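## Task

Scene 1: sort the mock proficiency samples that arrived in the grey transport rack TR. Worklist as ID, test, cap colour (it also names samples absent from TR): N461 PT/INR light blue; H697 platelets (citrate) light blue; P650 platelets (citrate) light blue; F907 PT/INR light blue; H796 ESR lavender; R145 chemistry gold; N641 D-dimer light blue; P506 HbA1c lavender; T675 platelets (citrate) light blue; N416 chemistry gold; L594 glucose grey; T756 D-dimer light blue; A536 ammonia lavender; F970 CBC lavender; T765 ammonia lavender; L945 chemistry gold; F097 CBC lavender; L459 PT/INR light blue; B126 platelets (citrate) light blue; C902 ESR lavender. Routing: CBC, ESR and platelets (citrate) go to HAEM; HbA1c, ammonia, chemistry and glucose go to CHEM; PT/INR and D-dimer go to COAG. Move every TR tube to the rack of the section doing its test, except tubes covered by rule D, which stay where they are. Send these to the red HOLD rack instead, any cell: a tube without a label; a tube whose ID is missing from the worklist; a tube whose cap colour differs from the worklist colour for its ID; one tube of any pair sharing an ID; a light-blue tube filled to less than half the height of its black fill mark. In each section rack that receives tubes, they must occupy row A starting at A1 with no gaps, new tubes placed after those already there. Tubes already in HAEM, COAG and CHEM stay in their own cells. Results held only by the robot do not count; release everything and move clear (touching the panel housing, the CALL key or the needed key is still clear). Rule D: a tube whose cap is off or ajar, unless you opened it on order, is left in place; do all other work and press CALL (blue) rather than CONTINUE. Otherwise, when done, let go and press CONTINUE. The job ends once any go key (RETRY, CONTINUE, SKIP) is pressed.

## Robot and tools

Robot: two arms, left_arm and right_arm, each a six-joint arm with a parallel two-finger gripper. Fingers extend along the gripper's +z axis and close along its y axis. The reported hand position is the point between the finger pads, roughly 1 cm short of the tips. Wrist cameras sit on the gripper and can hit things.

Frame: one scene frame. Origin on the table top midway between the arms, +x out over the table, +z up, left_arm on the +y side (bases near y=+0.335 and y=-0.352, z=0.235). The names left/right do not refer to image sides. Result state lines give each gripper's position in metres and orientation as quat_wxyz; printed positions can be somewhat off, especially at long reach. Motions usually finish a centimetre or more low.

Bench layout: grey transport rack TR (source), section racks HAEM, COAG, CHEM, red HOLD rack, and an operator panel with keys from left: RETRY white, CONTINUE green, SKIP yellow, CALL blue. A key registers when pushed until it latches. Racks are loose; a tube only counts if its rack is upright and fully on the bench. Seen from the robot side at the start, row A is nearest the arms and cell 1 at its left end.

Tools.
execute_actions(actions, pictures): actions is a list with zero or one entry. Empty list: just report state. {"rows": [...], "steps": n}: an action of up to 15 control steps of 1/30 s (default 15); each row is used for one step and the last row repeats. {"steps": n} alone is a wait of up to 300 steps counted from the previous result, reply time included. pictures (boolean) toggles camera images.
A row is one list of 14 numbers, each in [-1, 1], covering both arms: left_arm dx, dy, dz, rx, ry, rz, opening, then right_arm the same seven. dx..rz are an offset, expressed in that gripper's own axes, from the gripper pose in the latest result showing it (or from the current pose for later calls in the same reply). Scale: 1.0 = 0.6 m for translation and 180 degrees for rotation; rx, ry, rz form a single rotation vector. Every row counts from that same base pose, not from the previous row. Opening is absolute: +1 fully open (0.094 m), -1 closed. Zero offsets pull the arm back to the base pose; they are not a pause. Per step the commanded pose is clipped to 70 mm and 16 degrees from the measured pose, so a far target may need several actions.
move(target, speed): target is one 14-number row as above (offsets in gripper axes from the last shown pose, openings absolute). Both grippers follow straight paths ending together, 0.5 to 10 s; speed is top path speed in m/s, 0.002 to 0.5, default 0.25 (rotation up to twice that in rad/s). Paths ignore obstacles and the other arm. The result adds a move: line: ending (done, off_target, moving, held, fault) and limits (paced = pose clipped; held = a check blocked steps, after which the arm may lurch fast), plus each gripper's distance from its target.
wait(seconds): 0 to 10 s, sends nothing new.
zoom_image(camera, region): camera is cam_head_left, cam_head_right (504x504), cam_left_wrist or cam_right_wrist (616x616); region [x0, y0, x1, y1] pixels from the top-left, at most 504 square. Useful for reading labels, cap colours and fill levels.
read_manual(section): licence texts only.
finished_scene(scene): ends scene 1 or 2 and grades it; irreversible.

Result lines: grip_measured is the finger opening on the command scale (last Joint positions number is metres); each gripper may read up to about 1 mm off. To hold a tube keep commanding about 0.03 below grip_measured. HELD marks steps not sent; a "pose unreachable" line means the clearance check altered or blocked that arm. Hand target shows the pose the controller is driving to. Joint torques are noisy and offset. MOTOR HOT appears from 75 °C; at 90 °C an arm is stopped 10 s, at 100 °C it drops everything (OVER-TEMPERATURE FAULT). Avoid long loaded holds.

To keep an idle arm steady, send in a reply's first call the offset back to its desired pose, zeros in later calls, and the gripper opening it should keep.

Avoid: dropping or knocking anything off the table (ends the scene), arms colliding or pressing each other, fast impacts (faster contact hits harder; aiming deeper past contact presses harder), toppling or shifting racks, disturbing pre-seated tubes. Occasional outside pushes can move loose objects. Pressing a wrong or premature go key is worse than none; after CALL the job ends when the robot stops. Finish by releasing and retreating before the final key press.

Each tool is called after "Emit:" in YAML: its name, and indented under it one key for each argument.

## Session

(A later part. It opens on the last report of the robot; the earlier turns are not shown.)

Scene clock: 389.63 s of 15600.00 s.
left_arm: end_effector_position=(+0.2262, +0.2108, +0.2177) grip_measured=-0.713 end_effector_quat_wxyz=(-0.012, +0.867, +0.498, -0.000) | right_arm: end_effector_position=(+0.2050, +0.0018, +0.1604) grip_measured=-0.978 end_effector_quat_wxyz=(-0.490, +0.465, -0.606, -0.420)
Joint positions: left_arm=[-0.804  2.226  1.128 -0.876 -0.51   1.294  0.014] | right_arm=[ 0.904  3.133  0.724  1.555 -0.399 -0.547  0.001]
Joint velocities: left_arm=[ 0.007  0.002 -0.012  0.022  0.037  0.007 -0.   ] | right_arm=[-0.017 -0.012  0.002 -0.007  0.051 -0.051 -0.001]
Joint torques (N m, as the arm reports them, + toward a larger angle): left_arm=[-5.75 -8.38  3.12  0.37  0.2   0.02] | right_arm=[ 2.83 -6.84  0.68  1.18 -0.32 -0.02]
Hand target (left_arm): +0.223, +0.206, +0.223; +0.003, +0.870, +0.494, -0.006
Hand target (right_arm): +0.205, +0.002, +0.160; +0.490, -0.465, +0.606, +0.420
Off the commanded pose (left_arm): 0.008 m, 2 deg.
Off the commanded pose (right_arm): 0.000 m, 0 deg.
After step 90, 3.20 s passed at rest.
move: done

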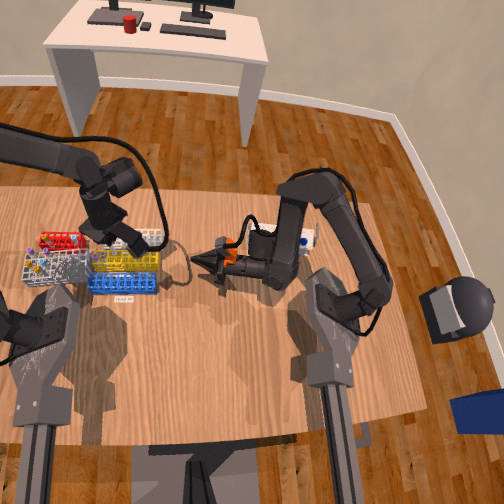

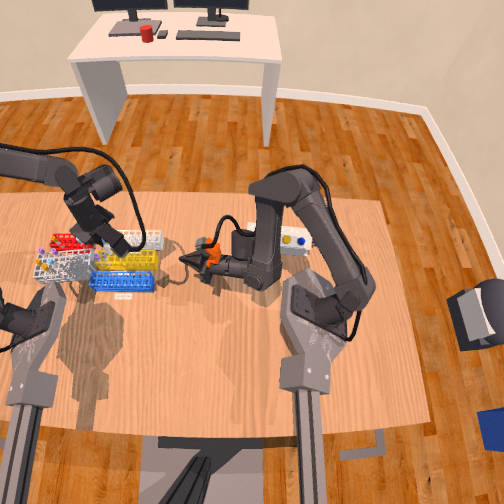

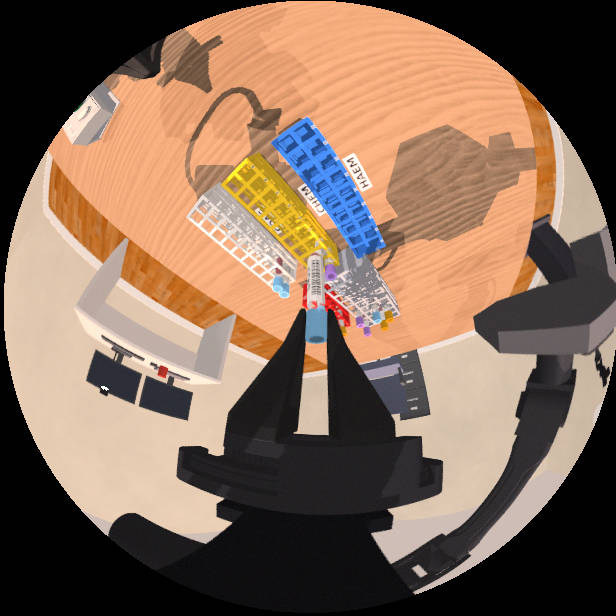

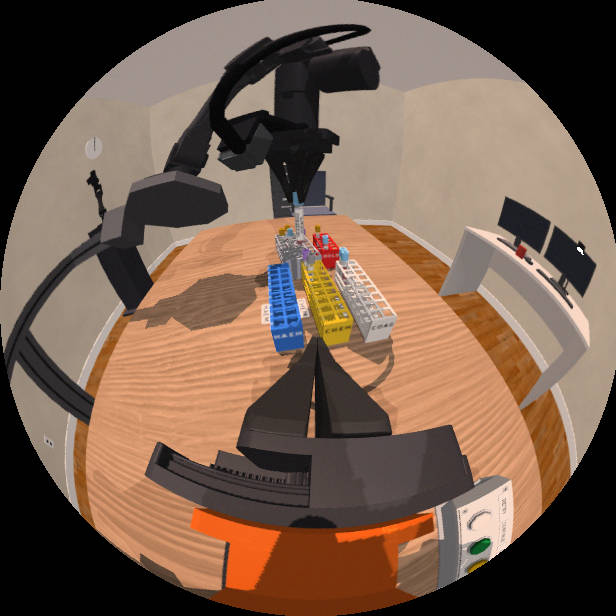

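Emit:
move:
  target: [0.121,0.14,0.065,-0.003,-0.006,-0.168,-0.73,0,0,0,0,0,0,-1]

Emit:
execute_actions:
  actions:
    - {"rows":[[-0.008,-0.008,0.04,0.003,0,0.004,-0.73,0,0,0,0,0,0,-1]]}

Emit:
zoom_image:
  camera: "cam_left_wrist"
  region: [240,200,400,360]

Scene clock: 395.93 s of 15600.00 s.
left_arm: end_effector_position=(+0.3312, +0.2359, +0.1781) grip_measured=-0.713 end_effector_quat_wxyz=(-0.006, +0.709, +0.705, -0.003) | right_arm: end_effector_position=(+0.2050, +0.0018, +0.1604) grip_measured=-0.978 end_effector_quat_wxyz=(-0.490, +0.465, -0.606, -0.420)
Joint positions: left_arm=[-0.537  2.394  1.432 -0.846 -0.581  1.075  0.014] | right_arm=[ 0.904  3.133  0.724  1.555 -0.399 -0.547  0.001]
Joint velocities: left_arm=[-0.012  0.007 -0.007  0.007 -0.037 -0.022  0.   ] | right_arm=[-0.002 -0.002 -0.002 -0.037 -0.007  0.051 -0.001]
Joint torques (N m, as the arm reports them, + toward a larger angle): left_arm=[-6.81 -7.04  5.49  0.25 -0.05 -0.08] | right_arm=[ 2.78 -6.68  0.71  1.19 -0.35 -0.03]
Hand target (left_arm): +0.335, +0.231, +0.176; -0.004, +0.707, +0.707, -0.002
Hand target (right_arm): +0.205, +0.002, +0.160; +0.490, -0.465, +0.606, +0.420
Off the commanded pose (left_arm): 0.005 m, 1 deg.
Off the commanded pose (right_arm): 0.000 m, 0 deg.
After step 90, 1.80 s passed at rest.
move: done

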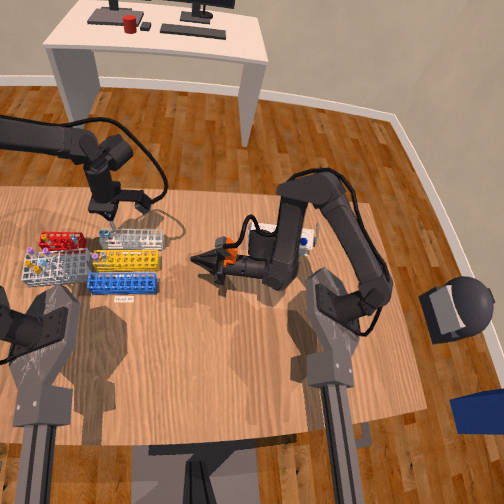

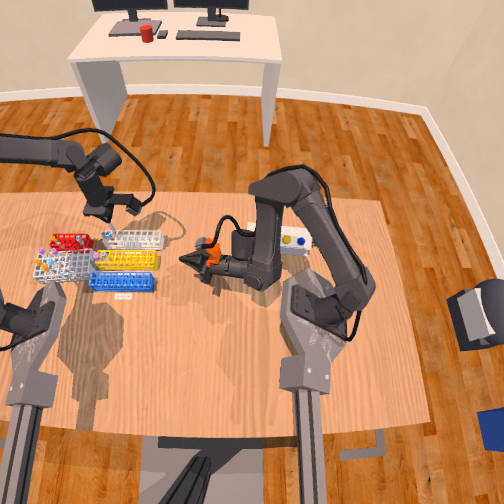

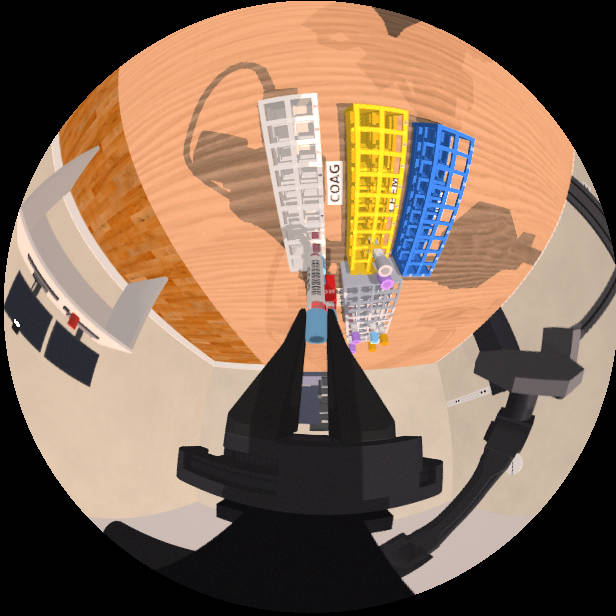

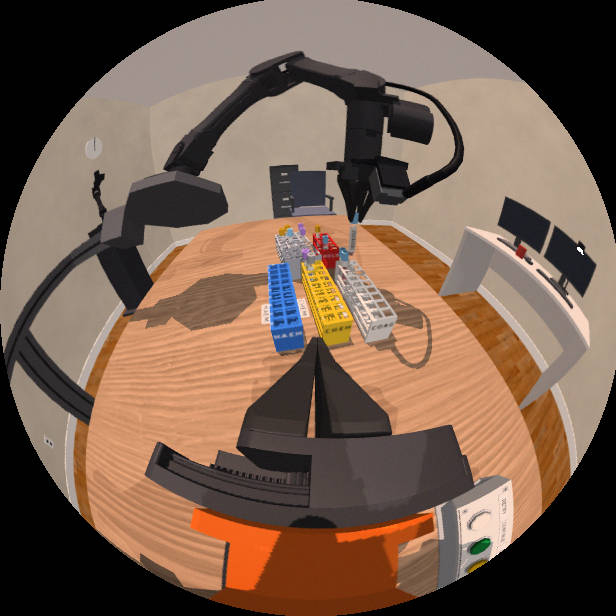

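Scene clock: 396.43 s of 15600.00 s.
left_arm: end_effector_position=(+0.3294, +0.2344, +0.1604) grip_measured=-0.713 end_effector_quat_wxyz=(-0.007, +0.710, +0.705, -0.006) | right_arm: end_effector_position=(+0.2050, +0.0018, +0.1604) grip_measured=-0.978 end_effector_quat_wxyz=(-0.490, +0.465, -0.606, -0.420)
Joint positions: left_arm=[-0.514  2.42   1.405 -0.782 -0.581  1.1    0.014] | right_arm=[ 0.904  3.133  0.724  1.555 -0.399 -0.547  0.001]
Joint velocities: left_arm=[-0.002  0.012 -0.002  0.007 -0.081  0.095  0.   ] | right_arm=[ 0.012 -0.022  0.017 -0.037 -0.007 -0.066 -0.001]
Joint torques (N m, as the arm reports them, + toward a larger angle): left_arm=[-6.73 -7.64  2.98  0.35 -0.05  0.02] | right_arm=[ 2.79 -6.77  0.74  1.16 -0.33 -0.01]
Hand target (left_arm): +0.325, +0.232, +0.154; -0.010, +0.714, +0.700, -0.007
Hand target (right_arm): +0.205, +0.002, +0.160; +0.490, -0.465, +0.606, +0.420
Off the commanded pose (left_arm): 0.008 m, 1 deg.
Off the commanded pose (right_arm): 0.000 m, 0 deg.
Steps of this call (steps 1 to 15: all 15 steps of this action). Readings (end_effector_position):
1: left_arm (+0.3313, +0.2356, +0.1768) | right_arm (+0.2050, +0.0018, +0.1604)
2: left_arm (+0.3319, +0.2351, +0.1750) | right_arm (+0.2050, +0.0018, +0.1604)
4: left_arm (+0.3306, +0.2352, +0.1695) | right_arm (+0.2050, +0.0018, +0.1604)
8: left_arm (+0.3276, +0.2355, +0.1611) | right_arm (+0.2050, +0.0018, +0.1604)
15: the state above

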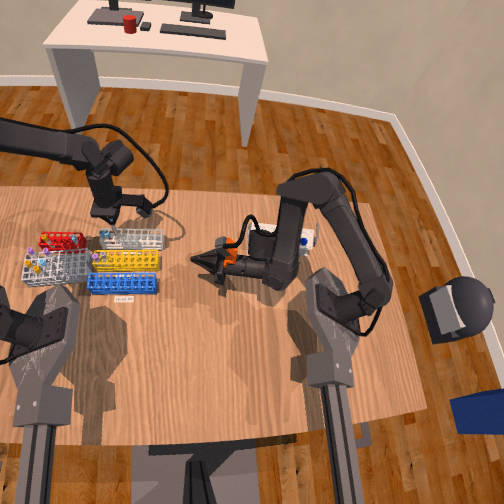

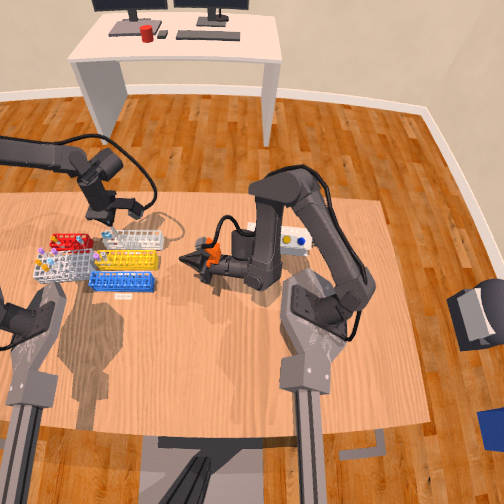

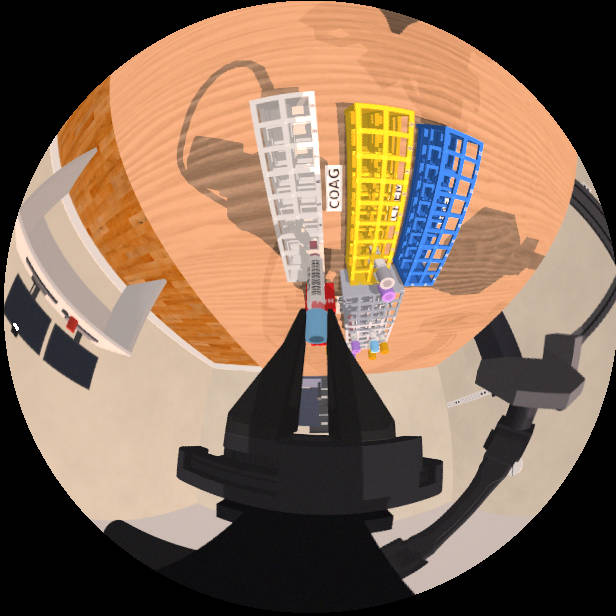

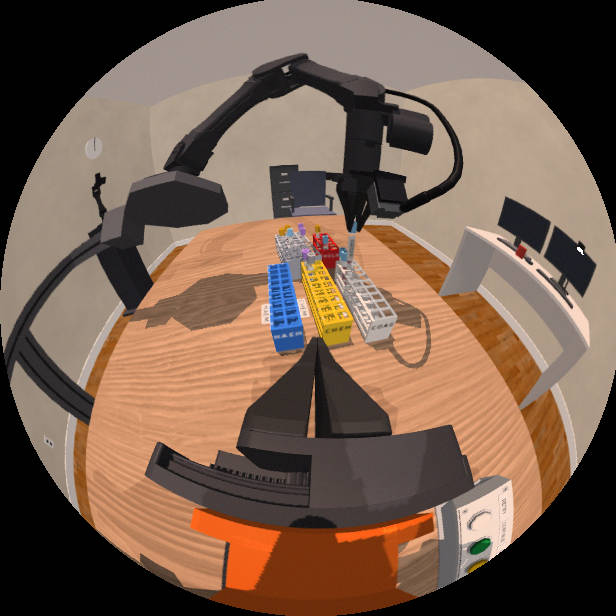

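Region (240, 200, 400, 360) of cam_left_wrist's 616x616 image, scaled by 3.150, with more detail than that image has.

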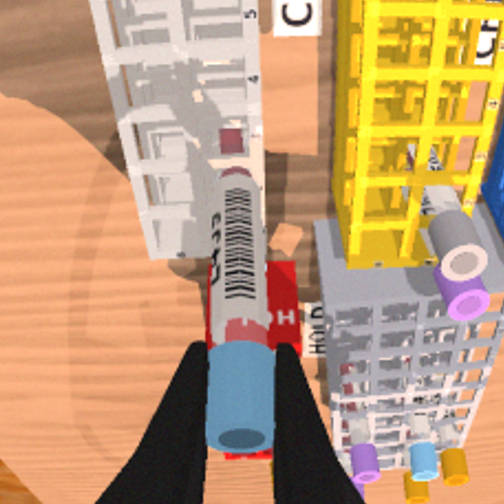

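Emit:
execute_actions:
  actions:
    - {"rows":[[-0.002,0.003,0.04,-0.004,0,0,-0.73,0,0,0,0,0,0,-1]]}

Emit:
zoom_image:
  camera: "cam_left_wrist"
  region: [240,200,400,360]

Scene clock: 399.40 s of 15600.00 s.
left_arm: end_effector_position=(+0.3355, +0.2370, +0.1428) grip_measured=-0.713 end_effector_quat_wxyz=(+0.001, +0.703, +0.711, -0.001) | right_arm: end_effector_position=(+0.2050, +0.0018, +0.1604) grip_measured=-0.978 end_effector_quat_wxyz=(-0.490, +0.465, -0.606, -0.420)
Joint positions: left_arm=[-0.479  2.44   1.382 -0.695 -0.592  1.136  0.013] | right_arm=[ 0.904  3.133  0.724  1.555 -0.399 -0.547  0.001]
Joint velocities: left_arm=[-0.022  0.012  0.002  0.051  0.022  0.022 -0.001] | right_arm=[-0.017 -0.012 -0.017 -0.007 -0.066 -0.022  0.   ]
Joint torques (N m, as the arm reports them, + toward a larger angle): left_arm=[-6.81 -7.32  2.65  0.4  -0.03  0.06] | right_arm=[ 2.76 -6.69  0.66  1.2  -0.32 -0.02]
Hand target (left_arm): +0.330, +0.233, +0.137; -0.002, +0.709, +0.705, -0.002
Hand target (right_arm): +0.205, +0.002, +0.160; +0.490, -0.465, +0.606, +0.420
Off the commanded pose (left_arm): 0.009 m, 1 deg.
Off the commanded pose (right_arm): 0.000 m, 0 deg.
Steps of this call (steps 1 to 74: nothing new was sent; steps 75 to 89: all 15 steps of this action). Readings (end_effector_position):
75: left_arm (+0.3307, +0.2339, +0.1592) | right_arm (+0.2050, +0.0018, +0.1604)
76: left_arm (+0.3320, +0.2338, +0.1573) | right_arm (+0.2050, +0.0018, +0.1604)
78: left_arm (+0.3328, +0.2353, +0.1516) | right_arm (+0.2050, +0.0018, +0.1604)
82: left_arm (+0.3328, +0.2380, +0.1434) | right_arm (+0.2050, +0.0018, +0.1604)
89: the state above

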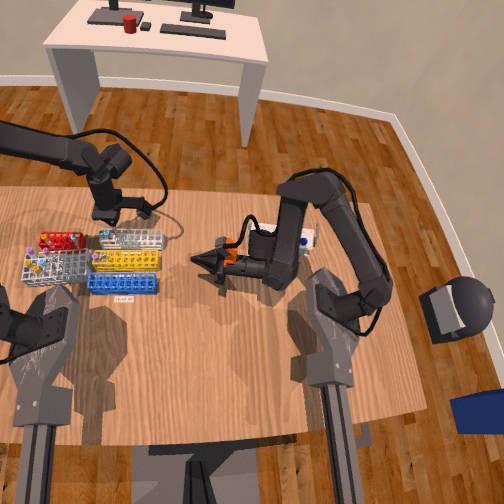

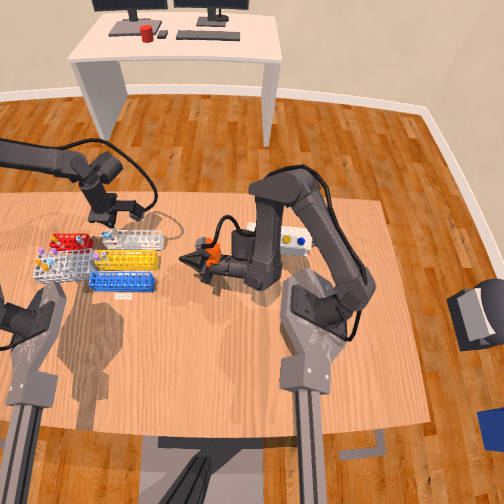

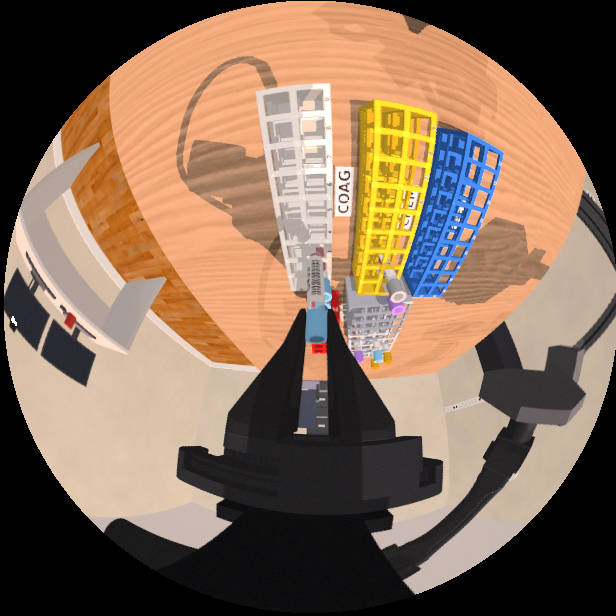

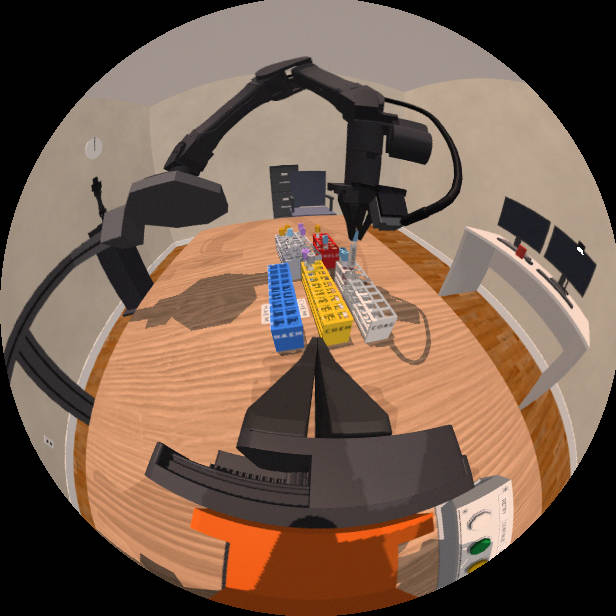

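Region (240, 200, 400, 360) of cam_left_wrist's 616x616 image, scaled by 3.150, with more detail than that image has.

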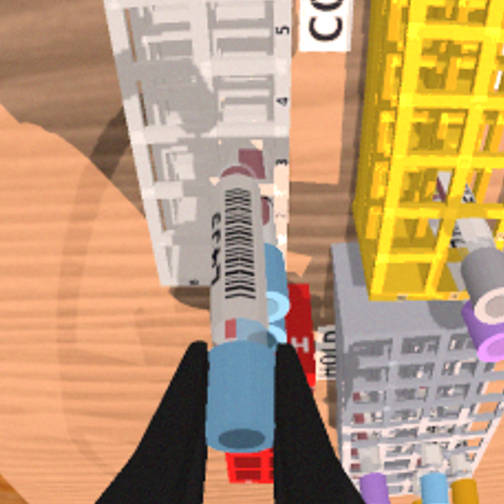

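Emit:
execute_actions:
  actions:
    - {"rows":[[-0.007,-0.011,0.042,0.003,0,0.004,-0.73,0,0,0,0,0,0,-1]]}
  pictures: false

Scene clock: 401.90 s of 15600.00 s.
left_arm: end_effector_position=(+0.3331, +0.2358, +0.1238) grip_measured=-0.713 end_effector_quat_wxyz=(+0.001, +0.703, +0.711, -0.004) | right_arm: end_effector_position=(+0.2050, +0.0018, +0.1604) grip_measured=-0.978 end_effector_quat_wxyz=(-0.490, +0.465, -0.606, -0.420)
Joint positions: left_arm=[-0.454  2.473  1.36  -0.626 -0.592  1.164  0.013] | right_arm=[ 0.904  3.133  0.724  1.555 -0.399 -0.547  0.001]
Joint velocities: left_arm=[-0.012  0.002 -0.007  0.051  0.037 -0.051 -0.   ] | right_arm=[ 0.012  0.007  0.012 -0.037 -0.007 -0.007  0.   ]
Joint torques (N m, as the arm reports them, + toward a larger angle): left_arm=[-6.76 -7.6   2.61  0.39 -0.01  0.11] | right_arm=[ 2.71 -6.68  0.69  1.21 -0.29 -0.01]
Hand target (left_arm): +0.328, +0.233, +0.118; -0.002, +0.708, +0.706, -0.005
Hand target (right_arm): +0.205, +0.002, +0.160; +0.490, -0.465, +0.606, +0.420
Off the commanded pose (left_arm): 0.008 m, 1 deg.
Off the commanded pose (right_arm): 0.000 m, 0 deg.
Steps of this call (steps 1 to 60: nothing new was sent; steps 61 to 75: all 15 steps of this action). Readings (end_effector_position):
61: left_arm (+0.3364, +0.2364, +0.1415) | right_arm (+0.2050, +0.0018, +0.1604)
62: left_arm (+0.3370, +0.2359, +0.1396) | right_arm (+0.2050, +0.0018, +0.1604)
64: left_arm (+0.3356, +0.2361, +0.1334) | right_arm (+0.2050, +0.0018, +0.1604)
68: left_arm (+0.3314, +0.2368, +0.1244) | right_arm (+0.2050, +0.0018, +0.1604)
75: the state above

Emit:
execute_actions:
  actions:
    - {"rows":[[-0.005,-0.007,0.04,0.002,0,0.004,-0.73,0,0,0,0,0,0,-1]]}
  pictures: false

Emit:
execute_actions:
  actions:
    - {"rows":[[-0.006,-0.007,0.04,0.002,0,0.004,-0.73,0,0,0,0,0,0,-1]]}

Scene clock: 405.87 s of 15600.00 s.
left_arm: end_effector_position=(+0.3343, +0.2361, +0.1062) grip_measured=-0.713 end_effector_quat_wxyz=(+0.002, +0.702, +0.712, -0.004) | right_arm: end_effector_position=(+0.2050, +0.0018, +0.1604) grip_measured=-0.978 end_effector_quat_wxyz=(-0.490, +0.465, -0.606, -0.420)
Joint positions: left_arm=[-0.425  2.505  1.35  -0.561 -0.595  1.197  0.013] | right_arm=[ 0.904  3.133  0.724  1.555 -0.399 -0.547  0.001]
Joint velocities: left_arm=[-0.002 -0.007  0.012 -0.007 -0.037  0.007  0.   ] | right_arm=[ 0.007 -0.002  0.002 -0.037  0.037 -0.066 -0.001]
Joint torques (N m, as the arm reports them, + toward a larger angle): left_arm=[-6.83 -7.61  2.19  0.38 -0.07  0.02] | right_arm=[ 2.79 -6.62  0.62  1.21 -0.33 -0.03]
Hand target (left_arm): +0.328, +0.233, +0.100; -0.002, +0.708, +0.706, -0.006
Hand target (right_arm): +0.205, +0.002, +0.160; +0.490, -0.465, +0.606, +0.420
Off the commanded pose (left_arm): 0.009 m, 1 deg.
Off the commanded pose (right_arm): 0.000 m, 0 deg.
Steps of this call (steps 1 to 90: nothing new was sent; then 0.47 s passed at rest; steps 91 to 105: all 15 steps of this action). Readings (end_effector_position):
91: left_arm (+0.3339, +0.2356, +0.1226) | right_arm (+0.2050, +0.0018, +0.1604)
92: left_arm (+0.3348, +0.2353, +0.1207) | right_arm (+0.2050, +0.0018, +0.1604)
94: left_arm (+0.3351, +0.2356, +0.1148) | right_arm (+0.2050, +0.0018, +0.1604)
98: left_arm (+0.3326, +0.2369, +0.1067) | right_arm (+0.2050, +0.0018, +0.1604)
105: the state above

Scene clock: 406.37 s of 15600.00 s.
left_arm: end_effector_position=(+0.3364, +0.2353, +0.0886) grip_measured=-0.713 end_effector_quat_wxyz=(+0.004, +0.701, +0.713, -0.005) | right_arm: end_effector_position=(+0.2050, +0.0018, +0.1604) grip_measured=-0.978 end_effector_quat_wxyz=(-0.490, +0.465, -0.606, -0.420)
Joint positions: left_arm=[-0.398  2.544  1.35  -0.5   -0.596  1.229  0.013] | right_arm=[ 0.904  3.133  0.724  1.555 -0.399 -0.547  0.001]
Joint velocities: left_arm=[-0.002 -0.002 -0.002  0.022  0.022 -0.022 -0.001] | right_arm=[-0.002 -0.022 -0.012 -0.007 -0.022  0.037  0.001]
Joint torques (N m, as the arm reports them, + toward a larger angle): left_arm=[-6.82 -7.73  2.08  0.35 -0.06  0.08] | right_arm=[ 2.84 -6.65  0.63  1.21 -0.33 -0.01]
Hand target (left_arm): +0.329, +0.232, +0.082; -0.000, +0.707, +0.707, -0.007
Hand target (right_arm): +0.205, +0.002, +0.160; +0.490, -0.465, +0.606, +0.420
Off the commanded pose (left_arm): 0.010 m, 1 deg.
Off the commanded pose (right_arm): 0.000 m, 0 deg.
Steps of this call (steps 1 to 15: all 15 steps of this action). Readings (end_effector_position):
1: left_arm (+0.3347, +0.2358, +0.1049) | right_arm (+0.2050, +0.0018, +0.1604)
2: left_arm (+0.3359, +0.2353, +0.1028) | right_arm (+0.2050, +0.0018, +0.1604)
4: left_arm (+0.3360, +0.2351, +0.0968) | right_arm (+0.2050, +0.0018, +0.1604)
8: left_arm (+0.3343, +0.2359, +0.0888) | right_arm (+0.2050, +0.0018, +0.1604)
15: the state above

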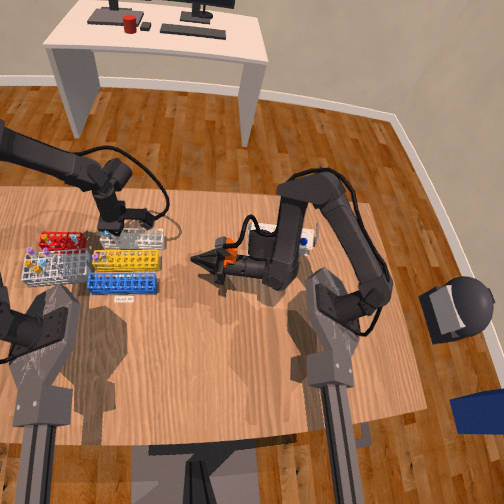

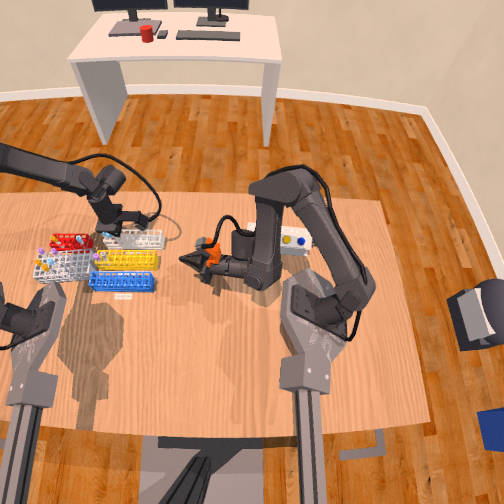

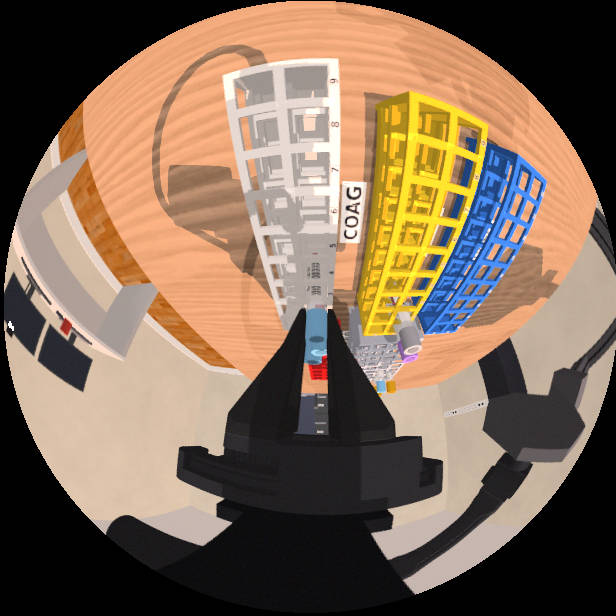

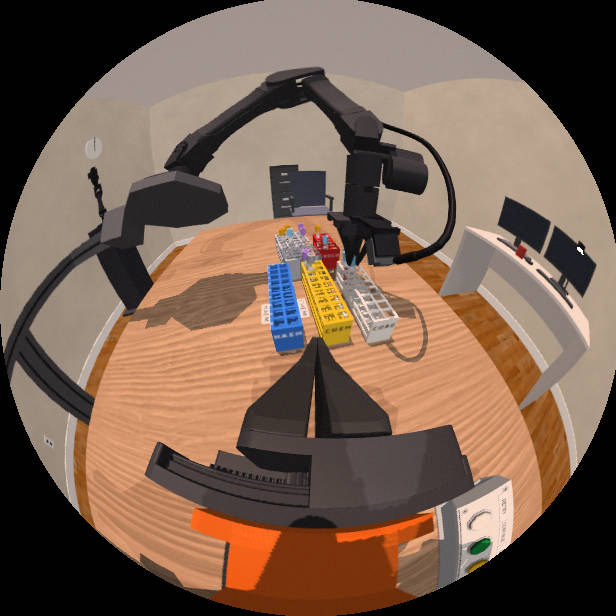

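Next: B4.

Emit:
execute_actions:
  actions:
    - {"rows":[[0,0,0,0,0,0,-0.46,0,0,0,0,0,0,-1]],"steps":8}
  pictures: false

Emit:
execute_actions:
  actions:
    - {"rows":[[0,0.005,-0.09,0,0,0,-0.46,0,0,0,0,0,0,-1]]}
  pictures: false

Emit:
move:
  target: [0.345,-0.193,-0.025,0,0,0.005,-0.46,0,0,0,0,0,0,-1]

Emit:
zoom_image:
  camera: "cam_left_wrist"
  region: [240,200,400,360]

Scene clock: 411.23 s of 15600.00 s.
left_arm: end_effector_position=(+0.3369, +0.2352, +0.0886) grip_measured=-0.462 end_effector_quat_wxyz=(+0.005, +0.701, +0.713, -0.004) | right_arm: end_effector_position=(+0.2050, +0.0018, +0.1604) grip_measured=-0.978 end_effector_quat_wxyz=(-0.490, +0.465, -0.606, -0.420)
Joint positions: left_arm=[-0.398  2.544  1.35  -0.498 -0.596  1.23   0.025] | right_arm=[ 0.904  3.133  0.724  1.555 -0.399 -0.547  0.001]
Joint velocities: left_arm=[-0.002  0.002  0.002 -0.007  0.051  0.007 -0.001] | right_arm=[-0.012 -0.007  0.007 -0.051  0.022  0.007 -0.001]
Joint torques (N m, as the arm reports them, + toward a larger angle): left_arm=[-6.69 -8.88  2.98  0.22 -0.02 -0.04] | right_arm=[ 2.72 -6.68  0.75  1.21 -0.31 -0.02]
Hand target (left_arm): +0.336, +0.235, +0.089; +0.004, +0.701, +0.713, -0.004
Hand target (right_arm): +0.205, +0.002, +0.160; +0.490, -0.465, +0.606, +0.420
Off the commanded pose (left_arm): 0.001 m, 0 deg.
Off the commanded pose (right_arm): 0.000 m, 0 deg.
Steps of this call (steps 1 to 90: nothing new was sent; then 1.60 s passed at rest; steps 91 to 98: all 8 steps of this action). Readings (end_effector_position):
91: left_arm (+0.3369, +0.2352, +0.0886) | right_arm (+0.2050, +0.0018, +0.1604)
92: left_arm (+0.3369, +0.2352, +0.0886) | right_arm (+0.2050, +0.0018, +0.1604)
94: left_arm (+0.3369, +0.2352, +0.0886) | right_arm (+0.2050, +0.0018, +0.1604)
98: the state above

Scene clock: 411.73 s of 15600.00 s.
left_arm: end_effector_position=(+0.3415, +0.2373, +0.1372) grip_measured=-0.462 end_effector_quat_wxyz=(+0.007, +0.700, +0.714, +0.002) | right_arm: end_effector_position=(+0.2050, +0.0018, +0.1604) grip_measured=-0.978 end_effector_quat_wxyz=(-0.490, +0.465, -0.606, -0.420)
Joint positions: left_arm=[-0.466  2.452  1.388 -0.664 -0.596  1.151  0.025] | right_arm=[ 0.904  3.133  0.724  1.555 -0.399 -0.547  0.001]
Joint velocities: left_arm=[ 0.007 -0.012 -0.002 -0.154  0.037 -0.081 -0.   ] | right_arm=[ 0.007 -0.007 -0.002 -0.066  0.037  0.095  0.   ]
Joint torques (N m, as the arm reports them, + toward a larger angle): left_arm=[-7.09 -9.1   4.52  0.1   0.06 -0.03] | right_arm=[ 2.83 -6.67  0.69  1.21 -0.31 -0.03]
Hand target (left_arm): +0.340, +0.236, +0.143; +0.006, +0.701, +0.713, -0.004
Hand target (right_arm): +0.205, +0.002, +0.160; +0.490, -0.465, +0.606, +0.420
Off the commanded pose (left_arm): 0.006 m, 1 deg.
Off the commanded pose (right_arm): 0.000 m, 0 deg.
Steps of this call (steps 1 to 15: all 15 steps of this action). Readings (end_effector_position):
1: left_arm (+0.3362, +0.2358, +0.0916) | right_arm (+0.2050, +0.0018, +0.1604)
2: left_arm (+0.3336, +0.2375, +0.0971) | right_arm (+0.2050, +0.0018, +0.1604)
4: left_arm (+0.3342, +0.2383, +0.1127) | right_arm (+0.2050, +0.0018, +0.1604)
8: left_arm (+0.3451, +0.2352, +0.1352) | right_arm (+0.2050, +0.0018, +0.1604)
15: the state above

Scene clock: 413.60 s of 15600.00 s.
left_arm: end_effector_position=(+0.2256, +0.4511, +0.1512) grip_measured=-0.462 end_effector_quat_wxyz=(-0.013, +0.706, +0.708, +0.004) | right_arm: end_effector_position=(+0.2050, +0.0018, +0.1604) grip_measured=-0.978 end_effector_quat_wxyz=(-0.490, +0.465, -0.606, -0.420)
Joint positions: left_arm=[ 0.014  1.636  0.73  -0.515 -0.626  1.737  0.025] | right_arm=[ 0.904  3.133  0.724  1.555 -0.399 -0.547  0.001]
Joint velocities: left_arm=[ 0.007  0.007 -0.002 -0.007 -0.051 -0.051  0.   ] | right_arm=[ 0.007  0.007 -0.017 -0.022  0.022  0.022 -0.   ]
Joint torques (N m, as the arm reports them, + toward a larger angle): left_arm=[-3.49 -6.47  1.88  0.32  0.18  0.01] | right_arm=[ 2.8  -6.68  0.75  1.2  -0.31 -0.02]
Hand target (left_arm): +0.224, +0.448, +0.152; -0.001, +0.706, +0.708, +0.001
Hand target (right_arm): +0.205, +0.002, +0.160; +0.490, -0.465, +0.606, +0.420
Off the commanded pose (left_arm): 0.010 m, 2 deg.
Off the commanded pose (right_arm): 0.000 m, 0 deg.
move: done

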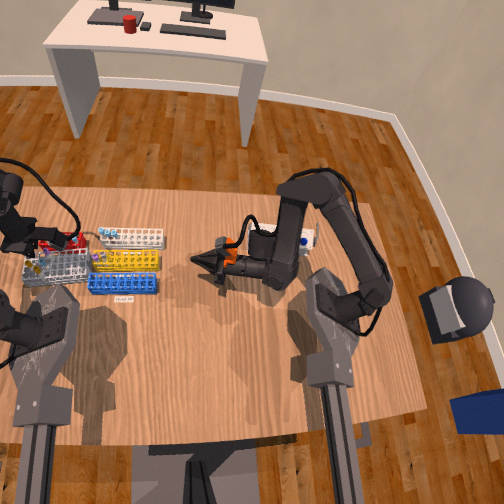

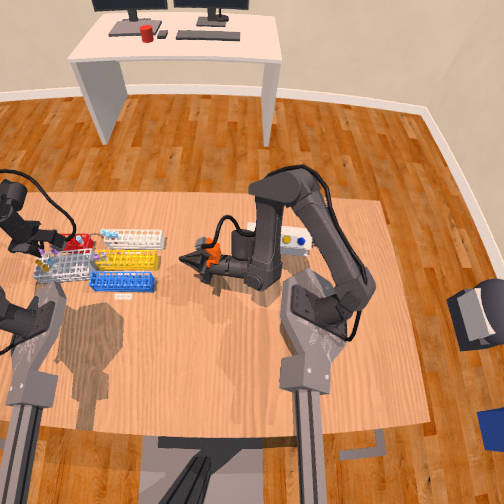

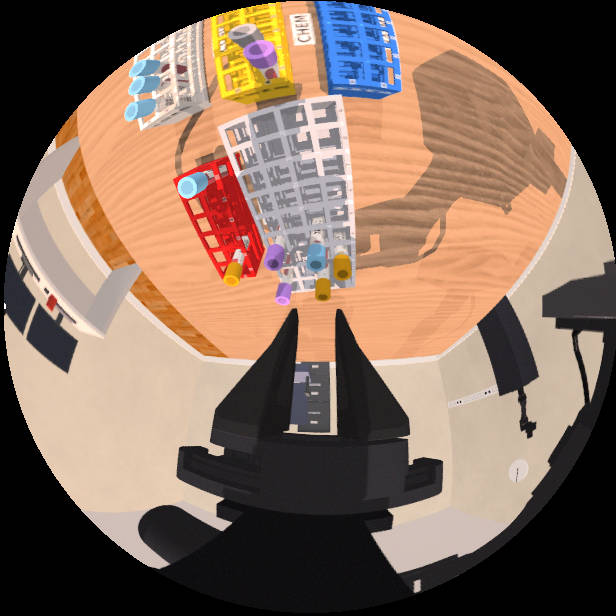

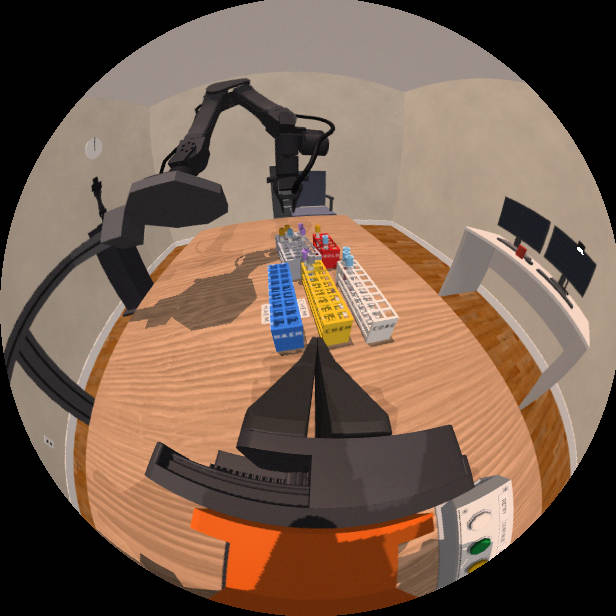

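Region (240, 200, 400, 360) of cam_left_wrist's 616x616 image, scaled by 3.150, with more detail than that image has.

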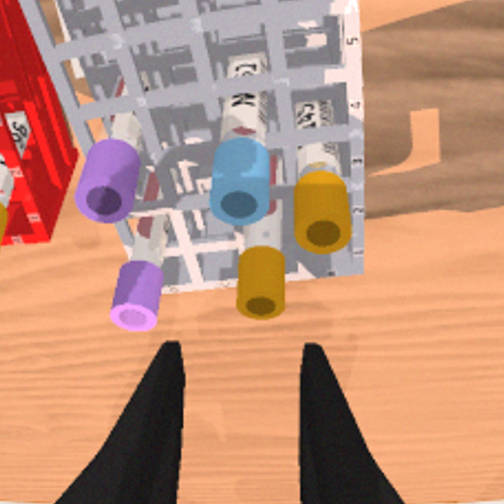

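Emit:
execute_actions:
  actions:
    - {"rows":[[-0.026,-0.008,0.065,0.001,-0.006,0.004,-0.46,0,0,0,0,0,0,-1]]}

Scene clock: 416.13 s of 15600.00 s.
left_arm: end_effector_position=(+0.2210, +0.4421, +0.1167) grip_measured=-0.462 end_effector_quat_wxyz=(-0.015, +0.708, +0.706, +0.004) | right_arm: end_effector_position=(+0.2050, +0.0018, +0.1604) grip_measured=-0.978 end_effector_quat_wxyz=(-0.490, +0.465, -0.606, -0.420)
Joint positions: left_arm=[ 0.064  1.738  0.664 -0.312 -0.622  1.8    0.025] | right_arm=[ 0.904  3.133  0.724  1.555 -0.399 -0.547  0.001]
Joint velocities: left_arm=[-0.007  0.007  0.012  0.11   0.066  0.095 -0.001] | right_arm=[ 0.002  0.007  0.007  0.066  0.022  0.007 -0.001]
Joint torques (N m, as the arm reports them, + toward a larger angle): left_arm=[-3.43 -4.18  1.81  0.28  0.17  0.08] | right_arm=[ 2.71 -6.7   0.65  1.18 -0.34 -0.01]
Hand target (left_arm): +0.220, +0.436, +0.112; -0.007, +0.711, +0.704, -0.004
Hand target (right_arm): +0.205, +0.002, +0.160; +0.490, -0.465, +0.606, +0.420
Off the commanded pose (left_arm): 0.008 m, 1 deg.
Off the commanded pose (right_arm): 0.000 m, 0 deg.
Steps of this call (steps 1 to 61: nothing new was sent; steps 62 to 76: all 15 steps of this action). Readings (end_effector_position):
62: left_arm (+0.2262, +0.4505, +0.1483) | right_arm (+0.2050, +0.0018, +0.1604)
63: left_arm (+0.2261, +0.4497, +0.1427) | right_arm (+0.2050, +0.0018, +0.1604)
65: left_arm (+0.2190, +0.4461, +0.1296) | right_arm (+0.2050, +0.0018, +0.1604)
69: left_arm (+0.2110, +0.4403, +0.1173) | right_arm (+0.2050, +0.0018, +0.1604)
76: the state above

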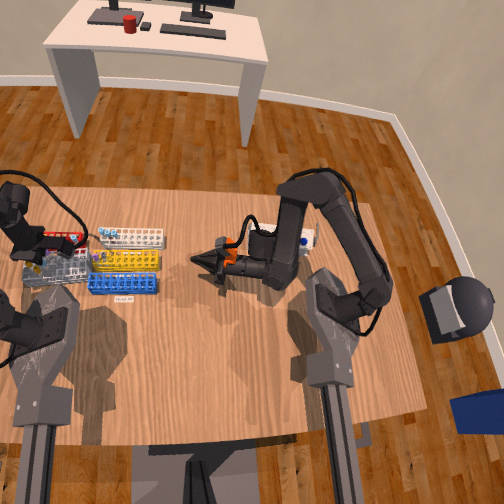

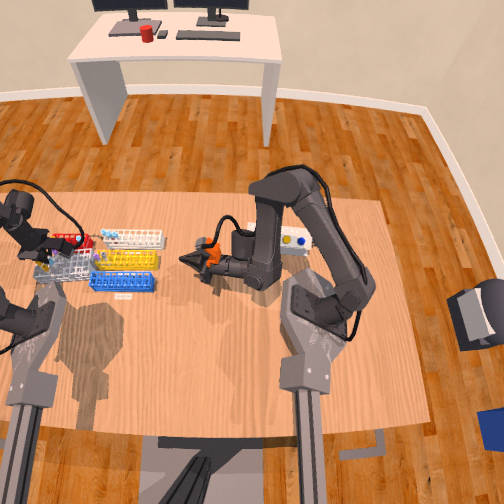

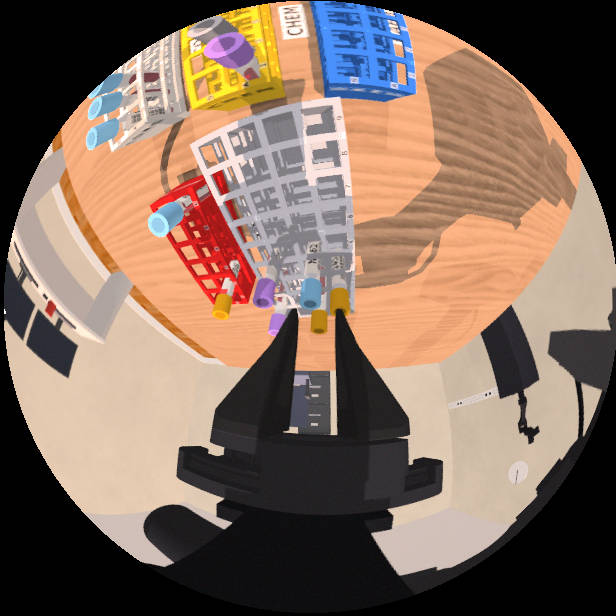

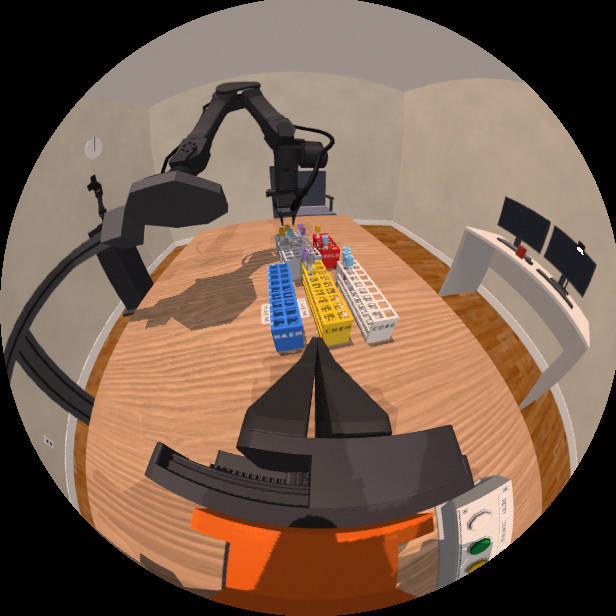

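Emit:
execute_actions:
  actions:
    - {"rows":[[-0.012,-0.003,0.033,0.002,-0.004,0.004,-0.46,0,0,0,0,0,0,-1]]}
  pictures: false

Emit:
execute_actions:
  actions:
    - {"rows":[[-0.014,-0.011,0.035,0.003,-0.004,0.004,-0.46,0,0,0,0,0,0,-1]]}

Scene clock: 420.93 s of 15600.00 s.
left_arm: end_effector_position=(+0.2274, +0.4432, +0.1032) grip_measured=-0.462 end_effector_quat_wxyz=(-0.013, +0.705, +0.709, +0.012) | right_arm: end_effector_position=(+0.2050, +0.0018, +0.1604) grip_measured=-0.978 end_effector_quat_wxyz=(-0.490, +0.465, -0.606, -0.420)
Joint positions: left_arm=[ 0.089  1.791  0.663 -0.221 -0.622  1.835  0.025] | right_arm=[ 0.904  3.133  0.724  1.555 -0.399 -0.547  0.001]
Joint velocities: left_arm=[ 0.007  0.007  0.002  0.051  0.007 -0.007 -0.001] | right_arm=[-0.002 -0.002 -0.007 -0.037  0.007  0.022 -0.   ]
Joint torques (N m, as the arm reports them, + toward a larger angle): left_arm=[-3.51 -4.31  0.69  0.35  0.11  0.03] | right_arm=[ 2.78 -6.75  0.65  1.2  -0.28  0.  ]
Hand target (left_arm): +0.218, +0.435, +0.097; -0.013, +0.712, +0.702, -0.003
Hand target (right_arm): +0.205, +0.002, +0.160; +0.490, -0.465, +0.606, +0.420
Off the commanded pose (left_arm): 0.013 m, 2 deg.
Off the commanded pose (right_arm): 0.000 m, 0 deg.
Steps of this call (steps 1 to 90: nothing new was sent; then 1.30 s passed at rest; steps 91 to 105: all 15 steps of this action). Readings (end_effector_position):
91: left_arm (+0.2239, +0.4427, +0.1154) | right_arm (+0.2050, +0.0018, +0.1604)
92: left_arm (+0.2247, +0.4428, +0.1127) | right_arm (+0.2050, +0.0018, +0.1604)
94: left_arm (+0.2236, +0.4425, +0.1069) | right_arm (+0.2050, +0.0018, +0.1604)
98: left_arm (+0.2240, +0.4423, +0.1032) | right_arm (+0.2050, +0.0018, +0.1604)
105: the state above

Scene clock: 421.43 s of 15600.00 s.
left_arm: end_effector_position=(+0.2269, +0.4426, +0.0877) grip_measured=-0.462 end_effector_quat_wxyz=(-0.014, +0.704, +0.710, +0.017) | right_arm: end_effector_position=(+0.2050, +0.0018, +0.1604) grip_measured=-0.978 end_effector_quat_wxyz=(-0.490, +0.465, -0.606, -0.420)
Joint positions: left_arm=[ 0.118  1.845  0.645 -0.121 -0.622  1.871  0.025] | right_arm=[ 0.904  3.133  0.724  1.555 -0.399 -0.547  0.001]
Joint velocities: left_arm=[-0.012 -0.007 -0.017 -0.066 -0.081 -0.022 -0.001] | right_arm=[-0.022 -0.012 -0.002 -0.051  0.037 -0.037 -0.001]
Joint torques (N m, as the arm reports them, + toward a larger angle): left_arm=[-3.46 -4.4   0.82  0.38  0.08  0.07] | right_arm=[ 2.75 -6.66  0.74  1.18 -0.31  0.01]
Hand target (left_arm): +0.220, +0.436, +0.082; -0.012, +0.710, +0.704, +0.004
Hand target (right_arm): +0.205, +0.002, +0.160; +0.490, -0.465, +0.606, +0.420
Off the commanded pose (left_arm): 0.011 m, 2 deg.
Off the commanded pose (right_arm): 0.000 m, 0 deg.
Steps of this call (steps 1 to 15: all 15 steps of this action). Readings (end_effector_position):
1: left_arm (+0.2278, +0.4432, +0.1017) | right_arm (+0.2050, +0.0018, +0.1604)
2: left_arm (+0.2283, +0.4435, +0.0989) | right_arm (+0.2050, +0.0018, +0.1604)
4: left_arm (+0.2258, +0.4429, +0.0926) | right_arm (+0.2050, +0.0018, +0.1604)
8: left_arm (+0.2227, +0.4413, +0.0877) | right_arm (+0.2050, +0.0018, +0.1604)
15: the state above

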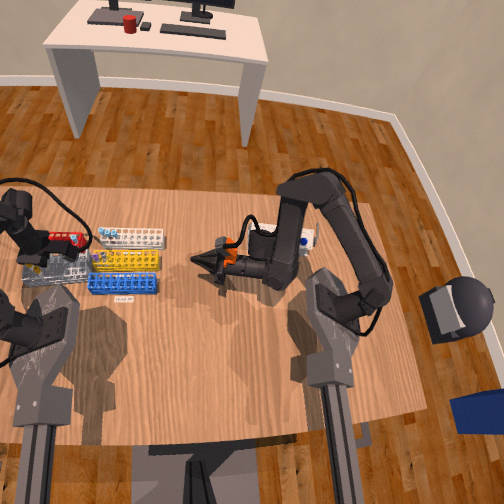

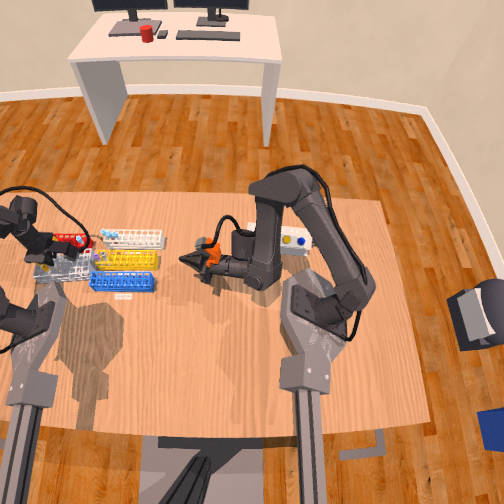

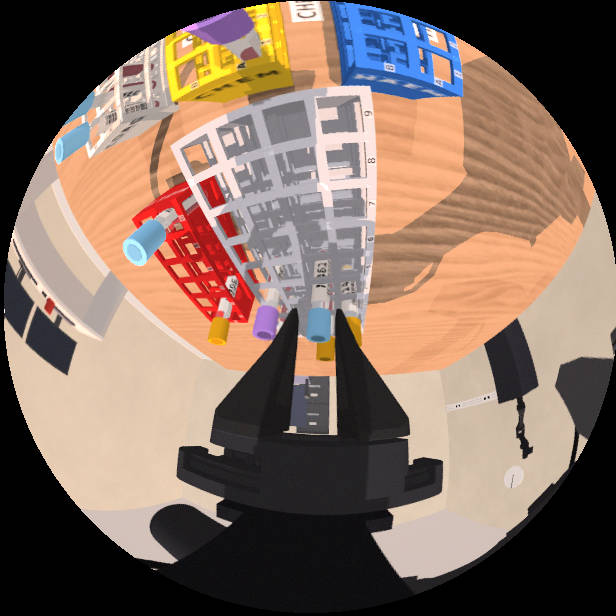

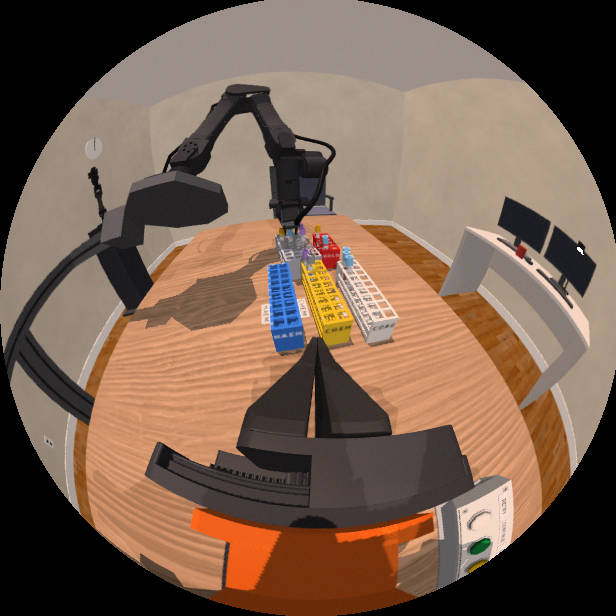

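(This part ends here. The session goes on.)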